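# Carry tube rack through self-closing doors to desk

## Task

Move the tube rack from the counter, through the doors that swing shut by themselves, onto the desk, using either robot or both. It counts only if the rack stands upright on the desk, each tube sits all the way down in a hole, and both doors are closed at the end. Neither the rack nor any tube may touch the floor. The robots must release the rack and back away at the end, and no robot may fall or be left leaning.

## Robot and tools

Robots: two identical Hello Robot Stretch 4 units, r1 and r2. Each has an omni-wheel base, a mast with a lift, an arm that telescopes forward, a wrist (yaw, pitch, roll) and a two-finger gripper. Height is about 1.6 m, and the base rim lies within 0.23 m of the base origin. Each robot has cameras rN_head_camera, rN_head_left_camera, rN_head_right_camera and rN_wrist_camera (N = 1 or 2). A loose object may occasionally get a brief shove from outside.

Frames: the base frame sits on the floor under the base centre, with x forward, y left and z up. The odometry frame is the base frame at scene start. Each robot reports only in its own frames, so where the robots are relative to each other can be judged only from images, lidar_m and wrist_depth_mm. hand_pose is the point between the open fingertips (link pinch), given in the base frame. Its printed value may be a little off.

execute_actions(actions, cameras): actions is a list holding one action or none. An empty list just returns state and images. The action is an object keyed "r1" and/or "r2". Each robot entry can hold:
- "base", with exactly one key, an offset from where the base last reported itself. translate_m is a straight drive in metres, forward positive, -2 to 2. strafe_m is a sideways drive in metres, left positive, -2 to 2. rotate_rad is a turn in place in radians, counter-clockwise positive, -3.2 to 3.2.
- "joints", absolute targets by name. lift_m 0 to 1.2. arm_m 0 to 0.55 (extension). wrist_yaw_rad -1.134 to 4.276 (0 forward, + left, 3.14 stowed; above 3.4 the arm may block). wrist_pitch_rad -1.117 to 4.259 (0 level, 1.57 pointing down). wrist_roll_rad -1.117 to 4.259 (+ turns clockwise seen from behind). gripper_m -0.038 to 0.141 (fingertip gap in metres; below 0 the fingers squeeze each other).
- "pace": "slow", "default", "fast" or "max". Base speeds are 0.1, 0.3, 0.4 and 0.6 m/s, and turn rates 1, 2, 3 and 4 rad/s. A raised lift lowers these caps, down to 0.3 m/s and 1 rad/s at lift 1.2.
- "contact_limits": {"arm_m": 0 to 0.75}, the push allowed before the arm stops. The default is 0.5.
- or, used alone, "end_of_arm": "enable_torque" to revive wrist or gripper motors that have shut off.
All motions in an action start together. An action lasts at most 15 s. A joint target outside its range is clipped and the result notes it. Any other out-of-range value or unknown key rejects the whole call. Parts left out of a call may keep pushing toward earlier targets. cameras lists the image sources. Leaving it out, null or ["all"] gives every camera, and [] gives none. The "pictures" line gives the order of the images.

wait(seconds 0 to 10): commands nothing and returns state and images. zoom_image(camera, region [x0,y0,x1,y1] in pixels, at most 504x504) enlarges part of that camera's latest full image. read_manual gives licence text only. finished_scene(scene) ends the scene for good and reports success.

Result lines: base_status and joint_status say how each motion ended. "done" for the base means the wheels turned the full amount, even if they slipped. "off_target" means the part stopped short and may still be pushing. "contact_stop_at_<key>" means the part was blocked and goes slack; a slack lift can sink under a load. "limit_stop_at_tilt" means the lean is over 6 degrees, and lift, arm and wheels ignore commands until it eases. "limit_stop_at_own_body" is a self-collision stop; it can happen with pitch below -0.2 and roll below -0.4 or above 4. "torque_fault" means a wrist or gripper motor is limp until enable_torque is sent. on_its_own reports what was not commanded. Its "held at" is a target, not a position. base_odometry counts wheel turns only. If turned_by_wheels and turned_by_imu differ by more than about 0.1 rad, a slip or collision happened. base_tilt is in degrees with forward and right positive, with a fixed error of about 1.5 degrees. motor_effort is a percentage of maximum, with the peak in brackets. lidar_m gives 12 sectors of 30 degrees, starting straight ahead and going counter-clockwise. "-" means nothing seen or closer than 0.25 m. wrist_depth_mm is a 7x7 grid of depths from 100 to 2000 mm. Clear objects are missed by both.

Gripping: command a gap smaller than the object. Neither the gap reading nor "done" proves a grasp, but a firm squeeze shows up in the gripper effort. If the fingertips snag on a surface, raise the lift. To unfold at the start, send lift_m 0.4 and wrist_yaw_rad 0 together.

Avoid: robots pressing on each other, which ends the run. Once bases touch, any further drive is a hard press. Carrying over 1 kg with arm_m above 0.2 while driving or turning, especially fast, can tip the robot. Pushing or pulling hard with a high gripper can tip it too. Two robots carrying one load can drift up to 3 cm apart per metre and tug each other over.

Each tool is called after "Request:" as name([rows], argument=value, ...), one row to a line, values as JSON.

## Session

Request:
execute_actions(actions=[], cameras=["r1_head_camera","r1_head_left_camera","r2_head_camera","r2_head_left_camera"])

Scene clock: 0.00 s.
r1.base_odometry: x=+0.000 y=+0.000 heading=+0.000 (m, m, rad; r1's odometry frame)
r1.turned_by_wheels: +0.000 (rad since the last result)
r1.turned_by_imu: +0.000 (rad since the last result)
r1.base_tilt: forward=+0.2 right=-0.3 (deg)
r1.lidar_m: 1.32 0.80 0.70 0.71 0.86 0.84 0.83 1.04 2.08 2.41 2.95 1.84
r1.base_status: not commanded
r1.joint_positions: lift_m=+0.206 arm_m=+0.002 wrist_yaw_rad=+3.145 wrist_pitch_rad=-0.013 wrist_roll_rad=-0.017 gripper_m=+0.057
r1.joint_status: not commanded
r1.motor_effort: lift_m=+19 arm_m=-1 wrist_yaw_rad=-3 wrist_pitch_rad=-3 wrist_roll_rad=-1 gripper_m=+1 wheel_0=+0 wheel_1=+0 wheel_2=+0 (%)
r1.hand_pose: x=-0.1162 y=+0.0865 z=+0.3884 quat_wxyz=(-0.002, +0.007, -0.008, +1.000) (m; r1's base frame)
r1.wrist_depth_mm: - 135 1060 1025 960 891 842 / - 121 174 1025 946 891 842 / - 123 171 1025 960 878 831 / 116 134 247 1025 946 891 831 / 1281 1182 1098 1025 931 891 831 / 1281 1205 197 1025 198 891 842 / 1042 960 1042 152 946 878 820
r2.base_odometry: x=+0.000 y=+0.000 heading=+0.000 (m, m, rad; r2's odometry frame)
r2.turned_by_wheels: +0.000 (rad since the last result)
r2.turned_by_imu: +0.000 (rad since the last result)
r2.base_tilt: forward=+0.1 right=-0.1 (deg)
r2.lidar_m: 3.02 2.48 2.35 1.68 1.22 1.18 1.11 0.76 0.72 0.76 1.02 1.84
r2.base_status: not commanded
r2.joint_positions: lift_m=+0.299 arm_m=+0.003 wrist_yaw_rad=+3.220 wrist_pitch_rad=+0.021 wrist_roll_rad=-0.005 gripper_m=+0.057
r2.joint_status: not commanded
r2.motor_effort: lift_m=+18 arm_m=-1 wrist_yaw_rad=+0 wrist_pitch_rad=-5 wrist_roll_rad=+2 gripper_m=-4 wheel_0=+0 wheel_1=-1 wheel_2=+1 (%)
r2.hand_pose: x=-0.1208 y=+0.0645 z=+0.4713 quat_wxyz=(-0.039, -0.011, -0.003, +0.999) (m; r2's base frame)
r2.wrist_depth_mm: - - 131 1618 1983 1661 1464 / - - 131 1576 1921 1708 1464 / - 109 132 1618 1863 1661 1537 / 140 136 181 1661 1921 1708 1537 / 203 946 1098 1576 1983 1661 1537 / 200 917 198 1430 195 1537 1464 / 200 854 1098 - 1078 991 1042
pictures: r1_head_camera, r1_head_left_camera, r2_head_camera, r2_head_left_camera
Images, in order (width x height): r1_head_camera 420x560, r1_head_left_camera 420x672, r2_head_camera 420x560, r2_head_left_camera 420x672.

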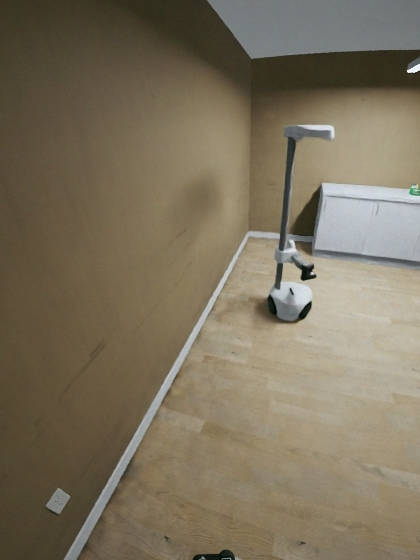

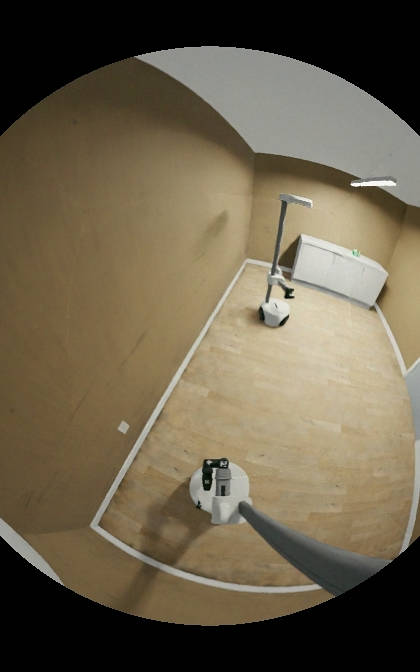

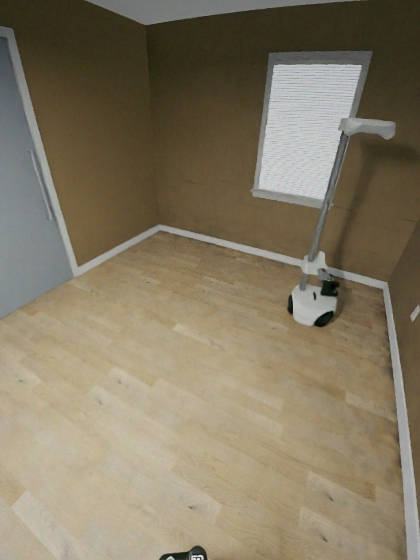

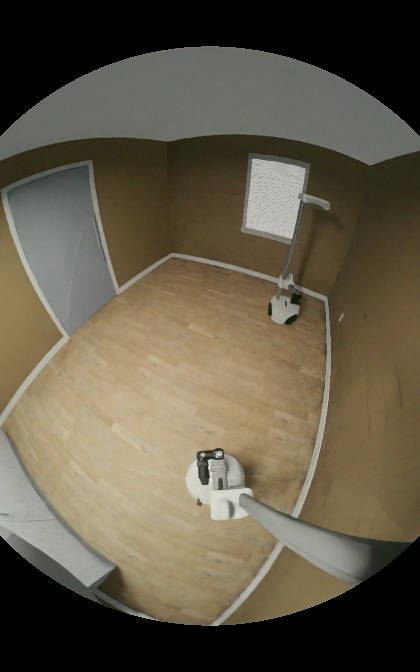

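Request:
execute_actions([
  {"r1":{"base":{"rotate_rad":-1.87},"joints":{"lift_m":0.9,"wrist_yaw_rad":0,"gripper_m":0.05}},"r2":{"base":{"rotate_rad":2.62},"joints":{"lift_m":0.9,"wrist_yaw_rad":0,"gripper_m":0.141}}},
], cameras=["r1_head_camera","r2_head_camera"])

Scene clock: 4.90 s.
r1.base_odometry: x=+0.000 y=+0.000 heading=-1.870 (m, m, rad; r1's odometry frame)
r1.turned_by_wheels: -1.870 (rad since the last result)
r1.turned_by_imu: -1.880 (rad since the last result)
r1.base_tilt: forward=+0.2 right=-0.2 (deg)
r1.lidar_m: 2.38 2.46 3.34 1.84 1.00 0.72 0.69 0.73 0.85 0.83 0.86 1.21
r1.base_status: done
r1.joint_positions: lift_m=+0.900 arm_m=+0.002 wrist_yaw_rad=+0.000 wrist_pitch_rad=-0.013 wrist_roll_rad=-0.017 gripper_m=+0.050
r1.joint_status: all done
r1.motor_effort: lift_m=+22(22) arm_m=-1(1) wrist_yaw_rad=-2(9) wrist_pitch_rad=-5(5) wrist_roll_rad=-1(1) gripper_m=-2(2) wheel_0=+0(6) wheel_1=-1(5) wheel_2=-1(4) (%)
r1.hand_pose: x=+0.4610 y=-0.0873 z=+1.0818 quat_wxyz=(+1.000, -0.008, -0.007, +0.000) (m; r1's base frame)
r1.wrist_depth_mm: - - - - - 1808 1182 / - - - - - 1756 1281 / - - - - - 1808 1255 / - - - - - 1863 1205 / - - - - - 1808 1229 / - - 197 - 199 1756 1229 / - - - - - 1661 1205
r2.base_odometry: x=+0.000 y=+0.000 heading=+2.620 (m, m, rad; r2's odometry frame)
r2.turned_by_wheels: +2.620 (rad since the last result)
r2.turned_by_imu: +2.674 (rad since the last result)
r2.base_tilt: forward=+0.2 right=-0.1 (deg)
r2.lidar_m: 1.17 1.06 0.77 0.73 0.74 1.07 1.87 3.06 2.47 2.35 1.64 1.21
r2.base_status: done
r2.joint_positions: lift_m=+0.900 arm_m=+0.003 wrist_yaw_rad=+0.000 wrist_pitch_rad=+0.021 wrist_roll_rad=-0.005 gripper_m=+0.141
r2.joint_status: all done
r2.motor_effort: lift_m=+21(23) arm_m=-1(1) wrist_yaw_rad=+0(3) wrist_pitch_rad=-5(5) wrist_roll_rad=+4(3) gripper_m=+1(2) wheel_0=+0(6) wheel_1=-1(5) wheel_2=+1(7) (%)
r2.hand_pose: x=+0.4621 y=-0.0874 z=+1.0718 quat_wxyz=(+1.000, -0.003, +0.011, +0.000) (m; r2's base frame)
r2.wrist_depth_mm: 1205 1537 1537 1576 1499 1576 1537 / 1229 1537 1576 1537 1537 1576 1499 / 1160 1576 1576 1537 1537 1576 1618 / 1160 1576 1576 1576 1618 1618 1618 / 1160 1618 1618 1618 1160 1042 1042 / 1160 1499 1576 164 976 976 976 / 1160 1576 1618 - 1008 976 960
pictures: r1_head_camera, r2_head_camera
Images, in order (width x height): r1_head_camera 420x560, r2_head_camera 420x560.

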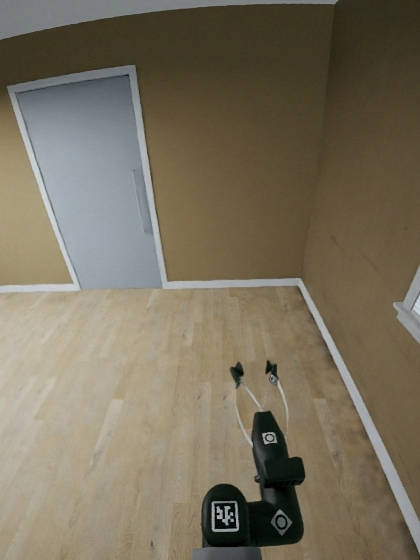

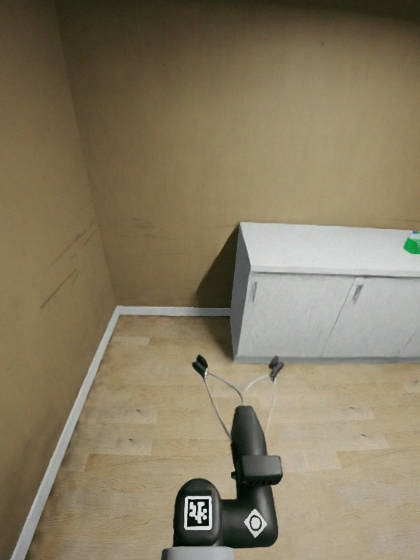

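Request:
execute_actions([
  {"r1":{"base":{"strafe_m":0.7}},"r2":{"base":{"strafe_m":-1.3}}},
], cameras=[])

Request:
execute_actions([
  {"r1":{"base":{"translate_m":1.45}},"r2":{"base":{"translate_m":0.5}}},
], cameras=["r1_wrist_camera","r2_wrist_camera","r2_head_camera"])

Scene clock: 11.83 s.
r1.base_odometry: x=+0.669 y=-0.206 heading=-1.870 (m, m, rad; r1's odometry frame)
r1.turned_by_wheels: +0.000 (rad since the last result)
r1.turned_by_imu: -0.001 (rad since the last result)
r1.base_tilt: forward=+0.2 right=-0.2 (deg)
r1.lidar_m: 2.34 1.70 1.71 2.41 0.95 0.69 0.68 0.72 1.02 1.52 1.61 2.33
r1.base_status: done
r1.joint_positions: lift_m=+0.900 arm_m=+0.002 wrist_yaw_rad=+0.000 wrist_pitch_rad=-0.013 wrist_roll_rad=-0.017 gripper_m=+0.050
r1.joint_status: not commanded
r1.motor_effort: lift_m=+21(22) arm_m=-1(1) wrist_yaw_rad=-1(1) wrist_pitch_rad=-4(5) wrist_roll_rad=-1(1) gripper_m=+0(4) wheel_0=+1(10) wheel_1=+0(7) wheel_2=+0(1) (%)
r1.hand_pose: x=+0.4610 y=-0.0874 z=+1.0820 quat_wxyz=(+1.000, -0.008, -0.007, +0.000) (m; r1's base frame)
r1.wrist_depth_mm: - - - - - - - / - - - - - - - / - - - - - - - / - - - - - - - / - - - - - - - / - - 197 - 199 - - / - - - - - - -
r2.base_odometry: x=+0.648 y=+1.127 heading=+2.620 (m, m, rad; r2's odometry frame)
r2.turned_by_wheels: +0.000 (rad since the last result)
r2.turned_by_imu: -0.009 (rad since the last result)
r2.base_tilt: forward=+0.1 right=+0.0 (deg)
r2.lidar_m: 1.13 1.20 2.13 2.03 1.73 1.66 2.96 1.53 1.09 1.03 1.08 1.17
r2.base_status: done
r2.joint_positions: lift_m=+0.900 arm_m=+0.003 wrist_yaw_rad=+0.000 wrist_pitch_rad=+0.021 wrist_roll_rad=-0.005 gripper_m=+0.141
r2.joint_status: not commanded
r2.motor_effort: lift_m=+20(21) arm_m=-1(1) wrist_yaw_rad=-1(1) wrist_pitch_rad=-5(5) wrist_roll_rad=+2(3) gripper_m=-2(0) wheel_0=+0(9) wheel_1=+0(9) wheel_2=+0(1) (%)
r2.hand_pose: x=+0.4621 y=-0.0874 z=+1.0720 quat_wxyz=(+1.000, -0.003, +0.011, +0.000) (m; r2's base frame)
r2.wrist_depth_mm: 1576 1576 1499 1576 1537 1537 1366 / 1576 1576 1537 1576 1576 1618 1397 / 1576 1618 1576 1661 1537 1537 1464 / 1576 1618 1576 1576 1618 1576 1464 / 1229 1182 1138 1138 1118 1042 1336 / 976 1008 991 163 976 946 1229 / 976 1008 1008 - 960 976 1255
pictures: none
No camera images: the call's "cameras" was empty. Leave "cameras" out to get every camera's image.

Scene clock: 18.13 s.
r1.base_odometry: x=+0.242 y=-1.592 heading=-1.870 (m, m, rad; r1's odometry frame)
r1.turned_by_wheels: +0.000 (rad since the last result)
r1.turned_by_imu: -0.007 (rad since the last result)
r1.base_tilt: forward=+0.2 right=-0.2 (deg)
r1.lidar_m: 0.87 1.03 1.45 1.61 2.64 2.20 2.13 2.25 1.63 1.58 1.36 1.01
r1.base_status: done
r1.joint_positions: lift_m=+0.900 arm_m=+0.002 wrist_yaw_rad=+0.000 wrist_pitch_rad=-0.013 wrist_roll_rad=-0.017 gripper_m=+0.050
r1.joint_status: not commanded
r1.motor_effort: lift_m=+20(20) arm_m=-1(1) wrist_yaw_rad=+0(2) wrist_pitch_rad=-4(4) wrist_roll_rad=-1(1) gripper_m=-2(0) wheel_0=+1(5) wheel_1=+0(4) wheel_2=+0(9) (%)
r1.hand_pose: x=+0.4610 y=-0.0874 z=+1.0820 quat_wxyz=(+1.000, -0.008, -0.007, +0.000) (m; r1's base frame)
r1.wrist_depth_mm: 759 768 759 788 759 768 768 / 768 778 759 768 759 768 759 / 759 768 759 759 768 759 759 / 768 759 768 759 768 768 759 / 768 759 759 759 759 768 768 / 768 768 197 768 198 759 759 / 750 778 768 445 750 759 759
r2.base_odometry: x=+0.214 y=+1.376 heading=+2.620 (m, m, rad; r2's odometry frame)
r2.turned_by_wheels: +0.000 (rad since the last result)
r2.turned_by_imu: -0.006 (rad since the last result)
r2.base_tilt: forward=+0.3 right=-0.2 (deg)
r2.lidar_m: 0.63 0.68 0.92 2.03 2.12 2.87 1.62 1.52 1.10 1.03 0.93 0.67
r2.base_status: done
r2.joint_positions: lift_m=+0.900 arm_m=+0.003 wrist_yaw_rad=+0.000 wrist_pitch_rad=+0.021 wrist_roll_rad=-0.005 gripper_m=+0.141
r2.joint_status: not commanded
r2.motor_effort: lift_m=+19(19) arm_m=-1(1) wrist_yaw_rad=-2(1) wrist_pitch_rad=-5(6) wrist_roll_rad=+4(3) gripper_m=+1(0) wheel_0=-2(4) wheel_1=-2(5) wheel_2=+0(8) (%)
r2.hand_pose: x=+0.4621 y=-0.0874 z=+1.0720 quat_wxyz=(+1.000, -0.003, +0.011, +0.000) (m; r2's base frame)
r2.wrist_depth_mm: 1078 1042 1060 1042 1060 1042 1025 / 1078 1042 1060 1025 1060 1042 1078 / 1078 1098 1060 1060 1078 1060 1042 / 1060 1098 1078 1060 1060 1078 1098 / 1060 1078 1078 976 1060 1078 1078 / 668 591 544 164 535 525 603 / 459 449 449 - 449 433 433
pictures: r1_wrist_camera, r2_head_camera, r2_wrist_camera
Images, in order (width x height): r1_wrist_camera 616x392, r2_head_camera 420x560, r2_wrist_camera 616x392.

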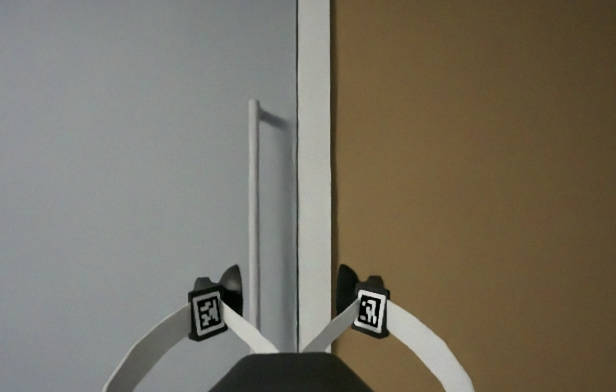

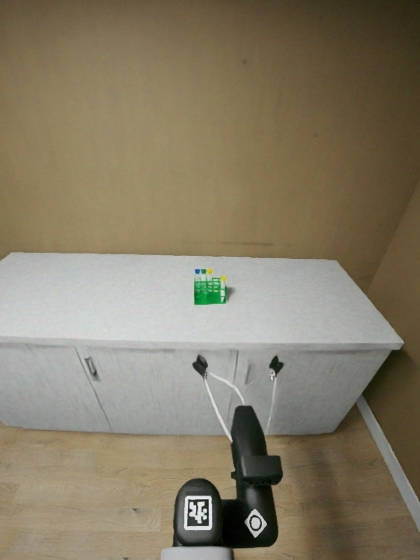

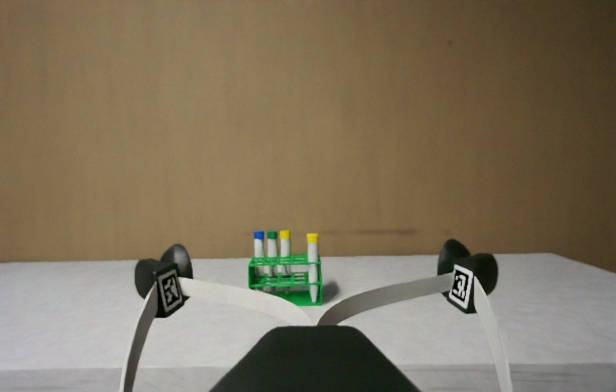

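Request:
execute_actions([
  {"r1":{"base":{"strafe_m":0.065},"joints":{"lift_m":0.82}},"r2":{"base":{"strafe_m":0.04},"joints":{"lift_m":0.83,"wrist_pitch_rad":0.25}}},
], cameras=[])

Request:
execute_actions([
  {"r1":{"base":{"translate_m":0.1},"joints":{"arm_m":0.3}},"r2":{"joints":{"arm_m":0.3}}},
], cameras=["r1_wrist_camera","r2_wrist_camera"])

Scene clock: 23.73 s.
r1.base_odometry: x=+0.304 y=-1.611 heading=-1.870 (m, m, rad; r1's odometry frame)
r1.turned_by_wheels: +0.000 (rad since the last result)
r1.turned_by_imu: -0.002 (rad since the last result)
r1.base_tilt: forward=+0.2 right=-0.2 (deg)
r1.lidar_m: 0.91 1.01 1.42 1.53 2.52 2.15 2.13 2.26 1.73 1.68 1.36 0.99
r1.base_status: done
r1.joint_positions: lift_m=+0.820 arm_m=+0.002 wrist_yaw_rad=+0.000 wrist_pitch_rad=-0.013 wrist_roll_rad=-0.017 gripper_m=+0.050
r1.joint_status: all done
r1.motor_effort: lift_m=+16(18) arm_m=-1(1) wrist_yaw_rad=-2(2) wrist_pitch_rad=-4(4) wrist_roll_rad=-1(1) gripper_m=-2(6) wheel_0=-1(9) wheel_1=-1(9) wheel_2=-2(2) (%)
r1.hand_pose: x=+0.4610 y=-0.0874 z=+1.0023 quat_wxyz=(+1.000, -0.008, -0.007, +0.000) (m; r1's base frame)
r1.wrist_depth_mm: 768 768 768 778 768 778 768 / 768 759 768 768 759 759 768 / 778 768 759 768 759 768 759 / 759 759 768 759 759 768 768 / 768 759 768 759 759 759 768 / 759 759 197 759 199 768 768 / 768 759 768 421 768 759 759
r2.base_odometry: x=+0.194 y=+1.341 heading=+2.620 (m, m, rad; r2's odometry frame)
r2.turned_by_wheels: +0.000 (rad since the last result)
r2.turned_by_imu: -0.002 (rad since the last result)
r2.base_tilt: forward=+0.3 right=-0.2 (deg)
r2.lidar_m: 0.63 0.66 0.93 2.01 2.09 2.84 1.54 1.59 1.13 1.06 0.90 0.65
r2.base_status: done
r2.joint_positions: lift_m=+0.830 arm_m=+0.003 wrist_yaw_rad=+0.000 wrist_pitch_rad=+0.252 wrist_roll_rad=-0.005 gripper_m=+0.141
r2.joint_status: all done
r2.motor_effort: lift_m=+16(17) arm_m=-1(1) wrist_yaw_rad=+0(0) wrist_pitch_rad=-4(3) wrist_roll_rad=+3(4) gripper_m=+0(1) wheel_0=+1(11) wheel_1=+1(8) wheel_2=+0(0) (%)
r2.hand_pose: x=+0.4530 y=-0.0874 z=+0.9365 quat_wxyz=(+0.992, -0.003, +0.126, +0.000) (m; r2's base frame)
r2.wrist_depth_mm: 976 976 976 991 960 976 960 / 1025 1008 1008 1025 991 1008 1008 / 1060 1042 1042 668 1042 991 931 / 535 521 504 496 480 469 466 / 488 455 484 480 477 442 473 / 508 504 504 163 492 492 492 / 530 525 525 - 517 525 512
pictures: none
No camera images: the call's "cameras" was empty. Leave "cameras" out to get every camera's image.

Scene clock: 25.73 s.
r1.base_odometry: x=+0.274 y=-1.707 heading=-1.870 (m, m, rad; r1's odometry frame)
r1.turned_by_wheels: +0.000 (rad since the last result)
r1.turned_by_imu: -0.001 (rad since the last result)
r1.base_tilt: forward=+0.2 right=-0.3 (deg)
r1.lidar_m: 0.81 0.89 1.28 1.55 2.55 2.31 2.23 2.33 1.73 1.66 1.20 0.87
r1.base_status: done
r1.joint_positions: lift_m=+0.820 arm_m=+0.299 wrist_yaw_rad=+0.000 wrist_pitch_rad=-0.013 wrist_roll_rad=-0.017 gripper_m=+0.050
r1.joint_status: all done
r1.motor_effort: lift_m=+17(17) arm_m=+5(7) wrist_yaw_rad=-2(3) wrist_pitch_rad=-4(4) wrist_roll_rad=-1(1) gripper_m=-4(2) wheel_0=+0(6) wheel_1=+1(4) wheel_2=+0(8) (%)
r1.hand_pose: x=+0.7585 y=-0.0874 z=+1.0023 quat_wxyz=(+1.000, -0.008, -0.007, +0.000) (m; r1's base frame)
r1.wrist_depth_mm: 364 362 366 362 347 359 359 / 364 362 364 362 349 362 362 / 362 366 362 364 347 362 362 / 366 362 362 362 347 362 359 / 366 359 362 364 347 362 359 / 359 359 197 362 200 364 362 / 362 364 362 220 347 362 362
r2.base_odometry: x=+0.194 y=+1.341 heading=+2.620 (m, m, rad; r2's odometry frame)
r2.turned_by_wheels: +0.000 (rad since the last result)
r2.turned_by_imu: -0.001 (rad since the last result)
r2.base_tilt: forward=+0.2 right=-0.2 (deg)
r2.lidar_m: 0.63 0.68 0.92 2.00 2.09 2.82 1.54 1.57 1.12 1.08 0.91 0.67
r2.base_status: not commanded
r2.joint_positions: lift_m=+0.830 arm_m=+0.299 wrist_yaw_rad=+0.000 wrist_pitch_rad=+0.252 wrist_roll_rad=-0.005 gripper_m=+0.141
r2.joint_status: all done
r2.motor_effort: lift_m=+16(16) arm_m=+4(5) wrist_yaw_rad=-1(0) wrist_pitch_rad=-5(5) wrist_roll_rad=+3(3) gripper_m=-1(0) wheel_0=+0(1) wheel_1=+1(1) wheel_2=+0(0) (%)
r2.hand_pose: x=+0.7495 y=-0.0874 z=+0.9365 quat_wxyz=(+0.992, -0.003, +0.126, +0.000) (m; r2's base frame)
r2.wrist_depth_mm: 707 707 707 691 699 699 699 / 732 732 732 723 723 741 715 / 759 759 741 377 759 750 741 / 525 512 415 394 477 466 455 / 332 329 320 315 312 307 306 / 243 229 216 164 211 211 229 / 193 184 190 - 189 184 183
pictures: r1_wrist_camera, r2_wrist_camera
Images, in order (width x height): r1_wrist_camera 616x392, r2_wrist_camera 616x392.

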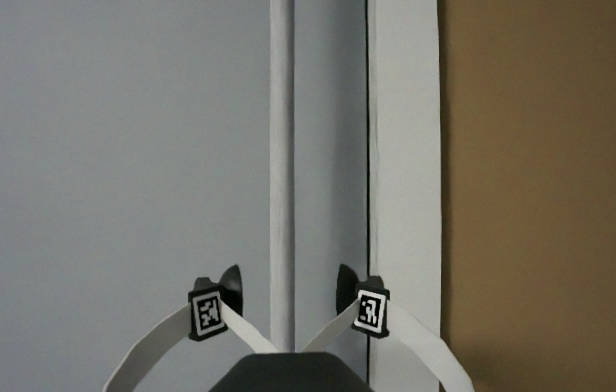

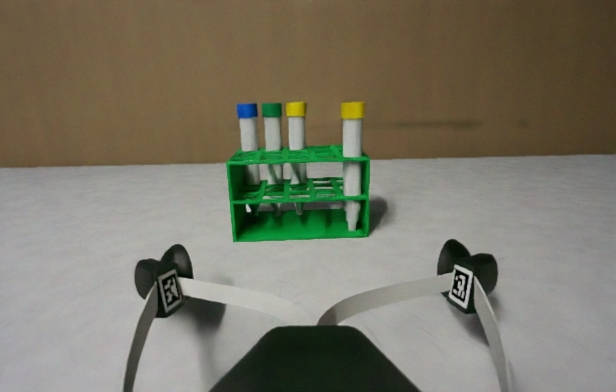

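Request:
execute_actions([
  {"r1":{"joints":{"arm_m":0.41}},"r2":{"base":{"strafe_m":0.01},"joints":{"arm_m":0.47},"pace":"slow"}},
], cameras=[])

Request:
execute_actions([
  {"r1":{"joints":{"gripper_m":-0.015}},"r2":{"joints":{"gripper_m":0.06}}},
], cameras=["r2_wrist_camera"])

Request:
execute_actions([
  {"r1":{"base":{"strafe_m":0.061},"joints":{"arm_m":0.294,"wrist_yaw_rad":-0.09},"pace":"slow"},"r2":{"joints":{"lift_m":0.93},"pace":"slow"}},
], cameras=[])

Request:
execute_actions([
  {"r1":{"base":{"strafe_m":0.08},"joints":{"arm_m":0.19,"wrist_yaw_rad":-0.26},"pace":"slow"},"r2":{"joints":{"arm_m":0.003},"pace":"slow"}},
], cameras=[])

Request:
execute_actions([
  {"r1":{"base":{"strafe_m":0.097},"joints":{"arm_m":0.102,"wrist_yaw_rad":-0.44},"pace":"slow"},"r2":{"base":{"translate_m":-0.1},"joints":{"wrist_yaw_rad":3.1},"pace":"slow"}},
], cameras=[])

Request:
execute_actions([
  {"r1":{"base":{"strafe_m":0.111},"joints":{"arm_m":0.032,"wrist_yaw_rad":-0.61},"pace":"slow"},"r2":{"base":{"rotate_rad":-1.57},"pace":"slow"}},
], cameras=[])

Request:
execute_actions([
  {"r1":{"base":{"translate_m":-0.02},"joints":{"arm_m":0.003},"pace":"slow"}},
], cameras=[])

Request:
execute_actions([
  {"r1":{"base":{"strafe_m":0.121},"joints":{"wrist_yaw_rad":-0.79},"pace":"slow"}},
], cameras=[])

Request:
execute_actions([
  {"r1":{"base":{"translate_m":-0.028},"pace":"slow"}},
], cameras=[])

Request:
execute_actions([
  {"r1":{"base":{"strafe_m":0.128},"joints":{"wrist_yaw_rad":-0.96},"pace":"slow"}},
], cameras=["r1_head_camera","r2_head_camera"])

Scene clock: 34.27 s.
r1.base_odometry: x=+0.274 y=-1.707 heading=-1.870 (m, m, rad; r1's odometry frame)
r1.turned_by_wheels: +0.000 (rad since the last result)
r1.turned_by_imu: -0.002 (rad since the last result)
r1.base_tilt: forward=+0.2 right=-0.3 (deg)
r1.lidar_m: 0.82 0.90 1.23 1.55 2.53 2.30 2.21 2.33 1.74 1.66 1.22 0.90
r1.base_status: not commanded
r1.joint_positions: lift_m=+0.820 arm_m=+0.409 wrist_yaw_rad=+0.000 wrist_pitch_rad=-0.013 wrist_roll_rad=-0.017 gripper_m=+0.050
r1.joint_status: all done
r1.motor_effort: lift_m=+16(17) arm_m=+5(3) wrist_yaw_rad=-2(2) wrist_pitch_rad=-4(4) wrist_roll_rad=-1(1) gripper_m=-1(0) wheel_0=+0(0) wheel_1=+1(1) wheel_2=+0(1) (%)
r1.hand_pose: x=+0.8685 y=-0.0874 z=+1.0023 quat_wxyz=(+1.000, -0.008, -0.007, +0.000) (m; r1's base frame)
r1.wrist_depth_mm: 251 252 253 251 253 237 250 / 252 253 251 251 251 237 252 / 252 251 252 252 252 237 251 / 252 252 253 252 252 236 250 / 252 252 251 250 251 237 250 / 251 250 189 251 198 237 250 / 250 250 251 163 251 237 251
r2.base_odometry: x=+0.189 y=+1.333 heading=+2.620 (m, m, rad; r2's odometry frame)
r2.turned_by_wheels: +0.000 (rad since the last result)
r2.turned_by_imu: -0.002 (rad since the last result)
r2.base_tilt: forward=+0.1 right=-0.2 (deg)
r2.lidar_m: 0.63 0.66 0.92 1.99 2.06 2.83 1.56 1.61 1.15 1.08 0.92 0.65
r2.base_status: done
r2.joint_positions: lift_m=+0.830 arm_m=+0.469 wrist_yaw_rad=+0.000 wrist_pitch_rad=+0.252 wrist_roll_rad=-0.005 gripper_m=+0.141
r2.joint_status: all done
r2.motor_effort: lift_m=+16(16) arm_m=+5(4) wrist_yaw_rad=+0(0) wrist_pitch_rad=-5(5) wrist_roll_rad=+3(3) gripper_m=-1(1) wheel_0=+1(3) wheel_1=+2(3) wheel_2=+0(0) (%)
r2.hand_pose: x=+0.9195 y=-0.0874 z=+0.9365 quat_wxyz=(+0.992, -0.003, +0.126, +0.000) (m; r2's base frame)
r2.wrist_depth_mm: 544 539 544 539 539 535 544 / 564 564 559 564 554 564 564 / 585 585 574 235 580 591 585 / 521 508 243 239 202 466 459 / 332 329 216 240 194 307 304 / 245 226 211 163 206 209 229 / 192 183 189 - 189 183 183
pictures: none
No camera images: the call's "cameras" was empty. Leave "cameras" out to get every camera's image.

Scene clock: 36.10 s.
r1.base_odometry: x=+0.274 y=-1.707 heading=-1.870 (m, m, rad; r1's odometry frame)
r1.turned_by_wheels: +0.000 (rad since the last result)
r1.turned_by_imu: +0.000 (rad since the last result)
r1.base_tilt: forward=+0.2 right=-0.3 (deg)
r1.lidar_m: 0.83 0.91 1.24 1.57 2.54 2.29 2.24 2.33 1.74 1.66 1.22 0.90
r1.base_status: not commanded
r1.joint_positions: lift_m=+0.820 arm_m=+0.409 wrist_yaw_rad=+0.004 wrist_pitch_rad=-0.013 wrist_roll_rad=-0.017 gripper_m=-0.015
r1.joint_status: all done
r1.motor_effort: lift_m=+16(16) arm_m=+4(5) wrist_yaw_rad=-12(13) wrist_pitch_rad=-3(4) wrist_roll_rad=-1(1) gripper_m=-11(9) wheel_0=+2(2) wheel_1=+2(2) wheel_2=+3(3) (%)
r1.hand_pose: x=+0.8690 y=-0.0861 z=+1.0023 quat_wxyz=(+1.000, -0.008, -0.007, +0.002) (m; r1's base frame)
r1.wrist_depth_mm: 249 250 250 248 247 236 249 / 250 248 249 248 248 236 249 / 248 249 248 248 247 236 248 / 249 248 248 247 247 236 248 / 248 248 247 247 247 236 249 / 249 249 183 181 238 236 248 / 249 197 247 165 247 236 246
r2.base_odometry: x=+0.189 y=+1.333 heading=+2.620 (m, m, rad; r2's odometry frame)
r2.turned_by_wheels: +0.000 (rad since the last result)
r2.turned_by_imu: -0.001 (rad since the last result)
r2.base_tilt: forward=+0.3 right=+0.0 (deg)
r2.lidar_m: 0.63 0.68 0.96 1.98 2.08 2.83 1.56 1.61 1.15 1.08 0.89 0.68
r2.base_status: not commanded
r2.joint_positions: lift_m=+0.830 arm_m=+0.469 wrist_yaw_rad=+0.000 wrist_pitch_rad=+0.253 wrist_roll_rad=-0.005 gripper_m=+0.060
r2.joint_status: all done
r2.motor_effort: lift_m=+16(15) arm_m=+4(5) wrist_yaw_rad=+0(0) wrist_pitch_rad=-7(8) wrist_roll_rad=+3(3) gripper_m=-22(24) wheel_0=+1(1) wheel_1=+2(2) wheel_2=+0(0) (%)
r2.hand_pose: x=+0.9194 y=-0.0874 z=+0.9362 quat_wxyz=(+0.992, -0.003, +0.126, +0.000) (m; r2's base frame)
r2.wrist_depth_mm: 535 539 549 544 535 539 539 / 559 559 564 554 564 564 559 / 585 591 585 220 580 580 585 / 525 504 218 215 187 462 455 / 332 325 209 228 186 304 304 / 243 177 186 211 181 175 227 / 185 189 185 - 183 183 182
pictures: r2_wrist_camera
Images, in order (width x height): r2_wrist_camera 616x392.

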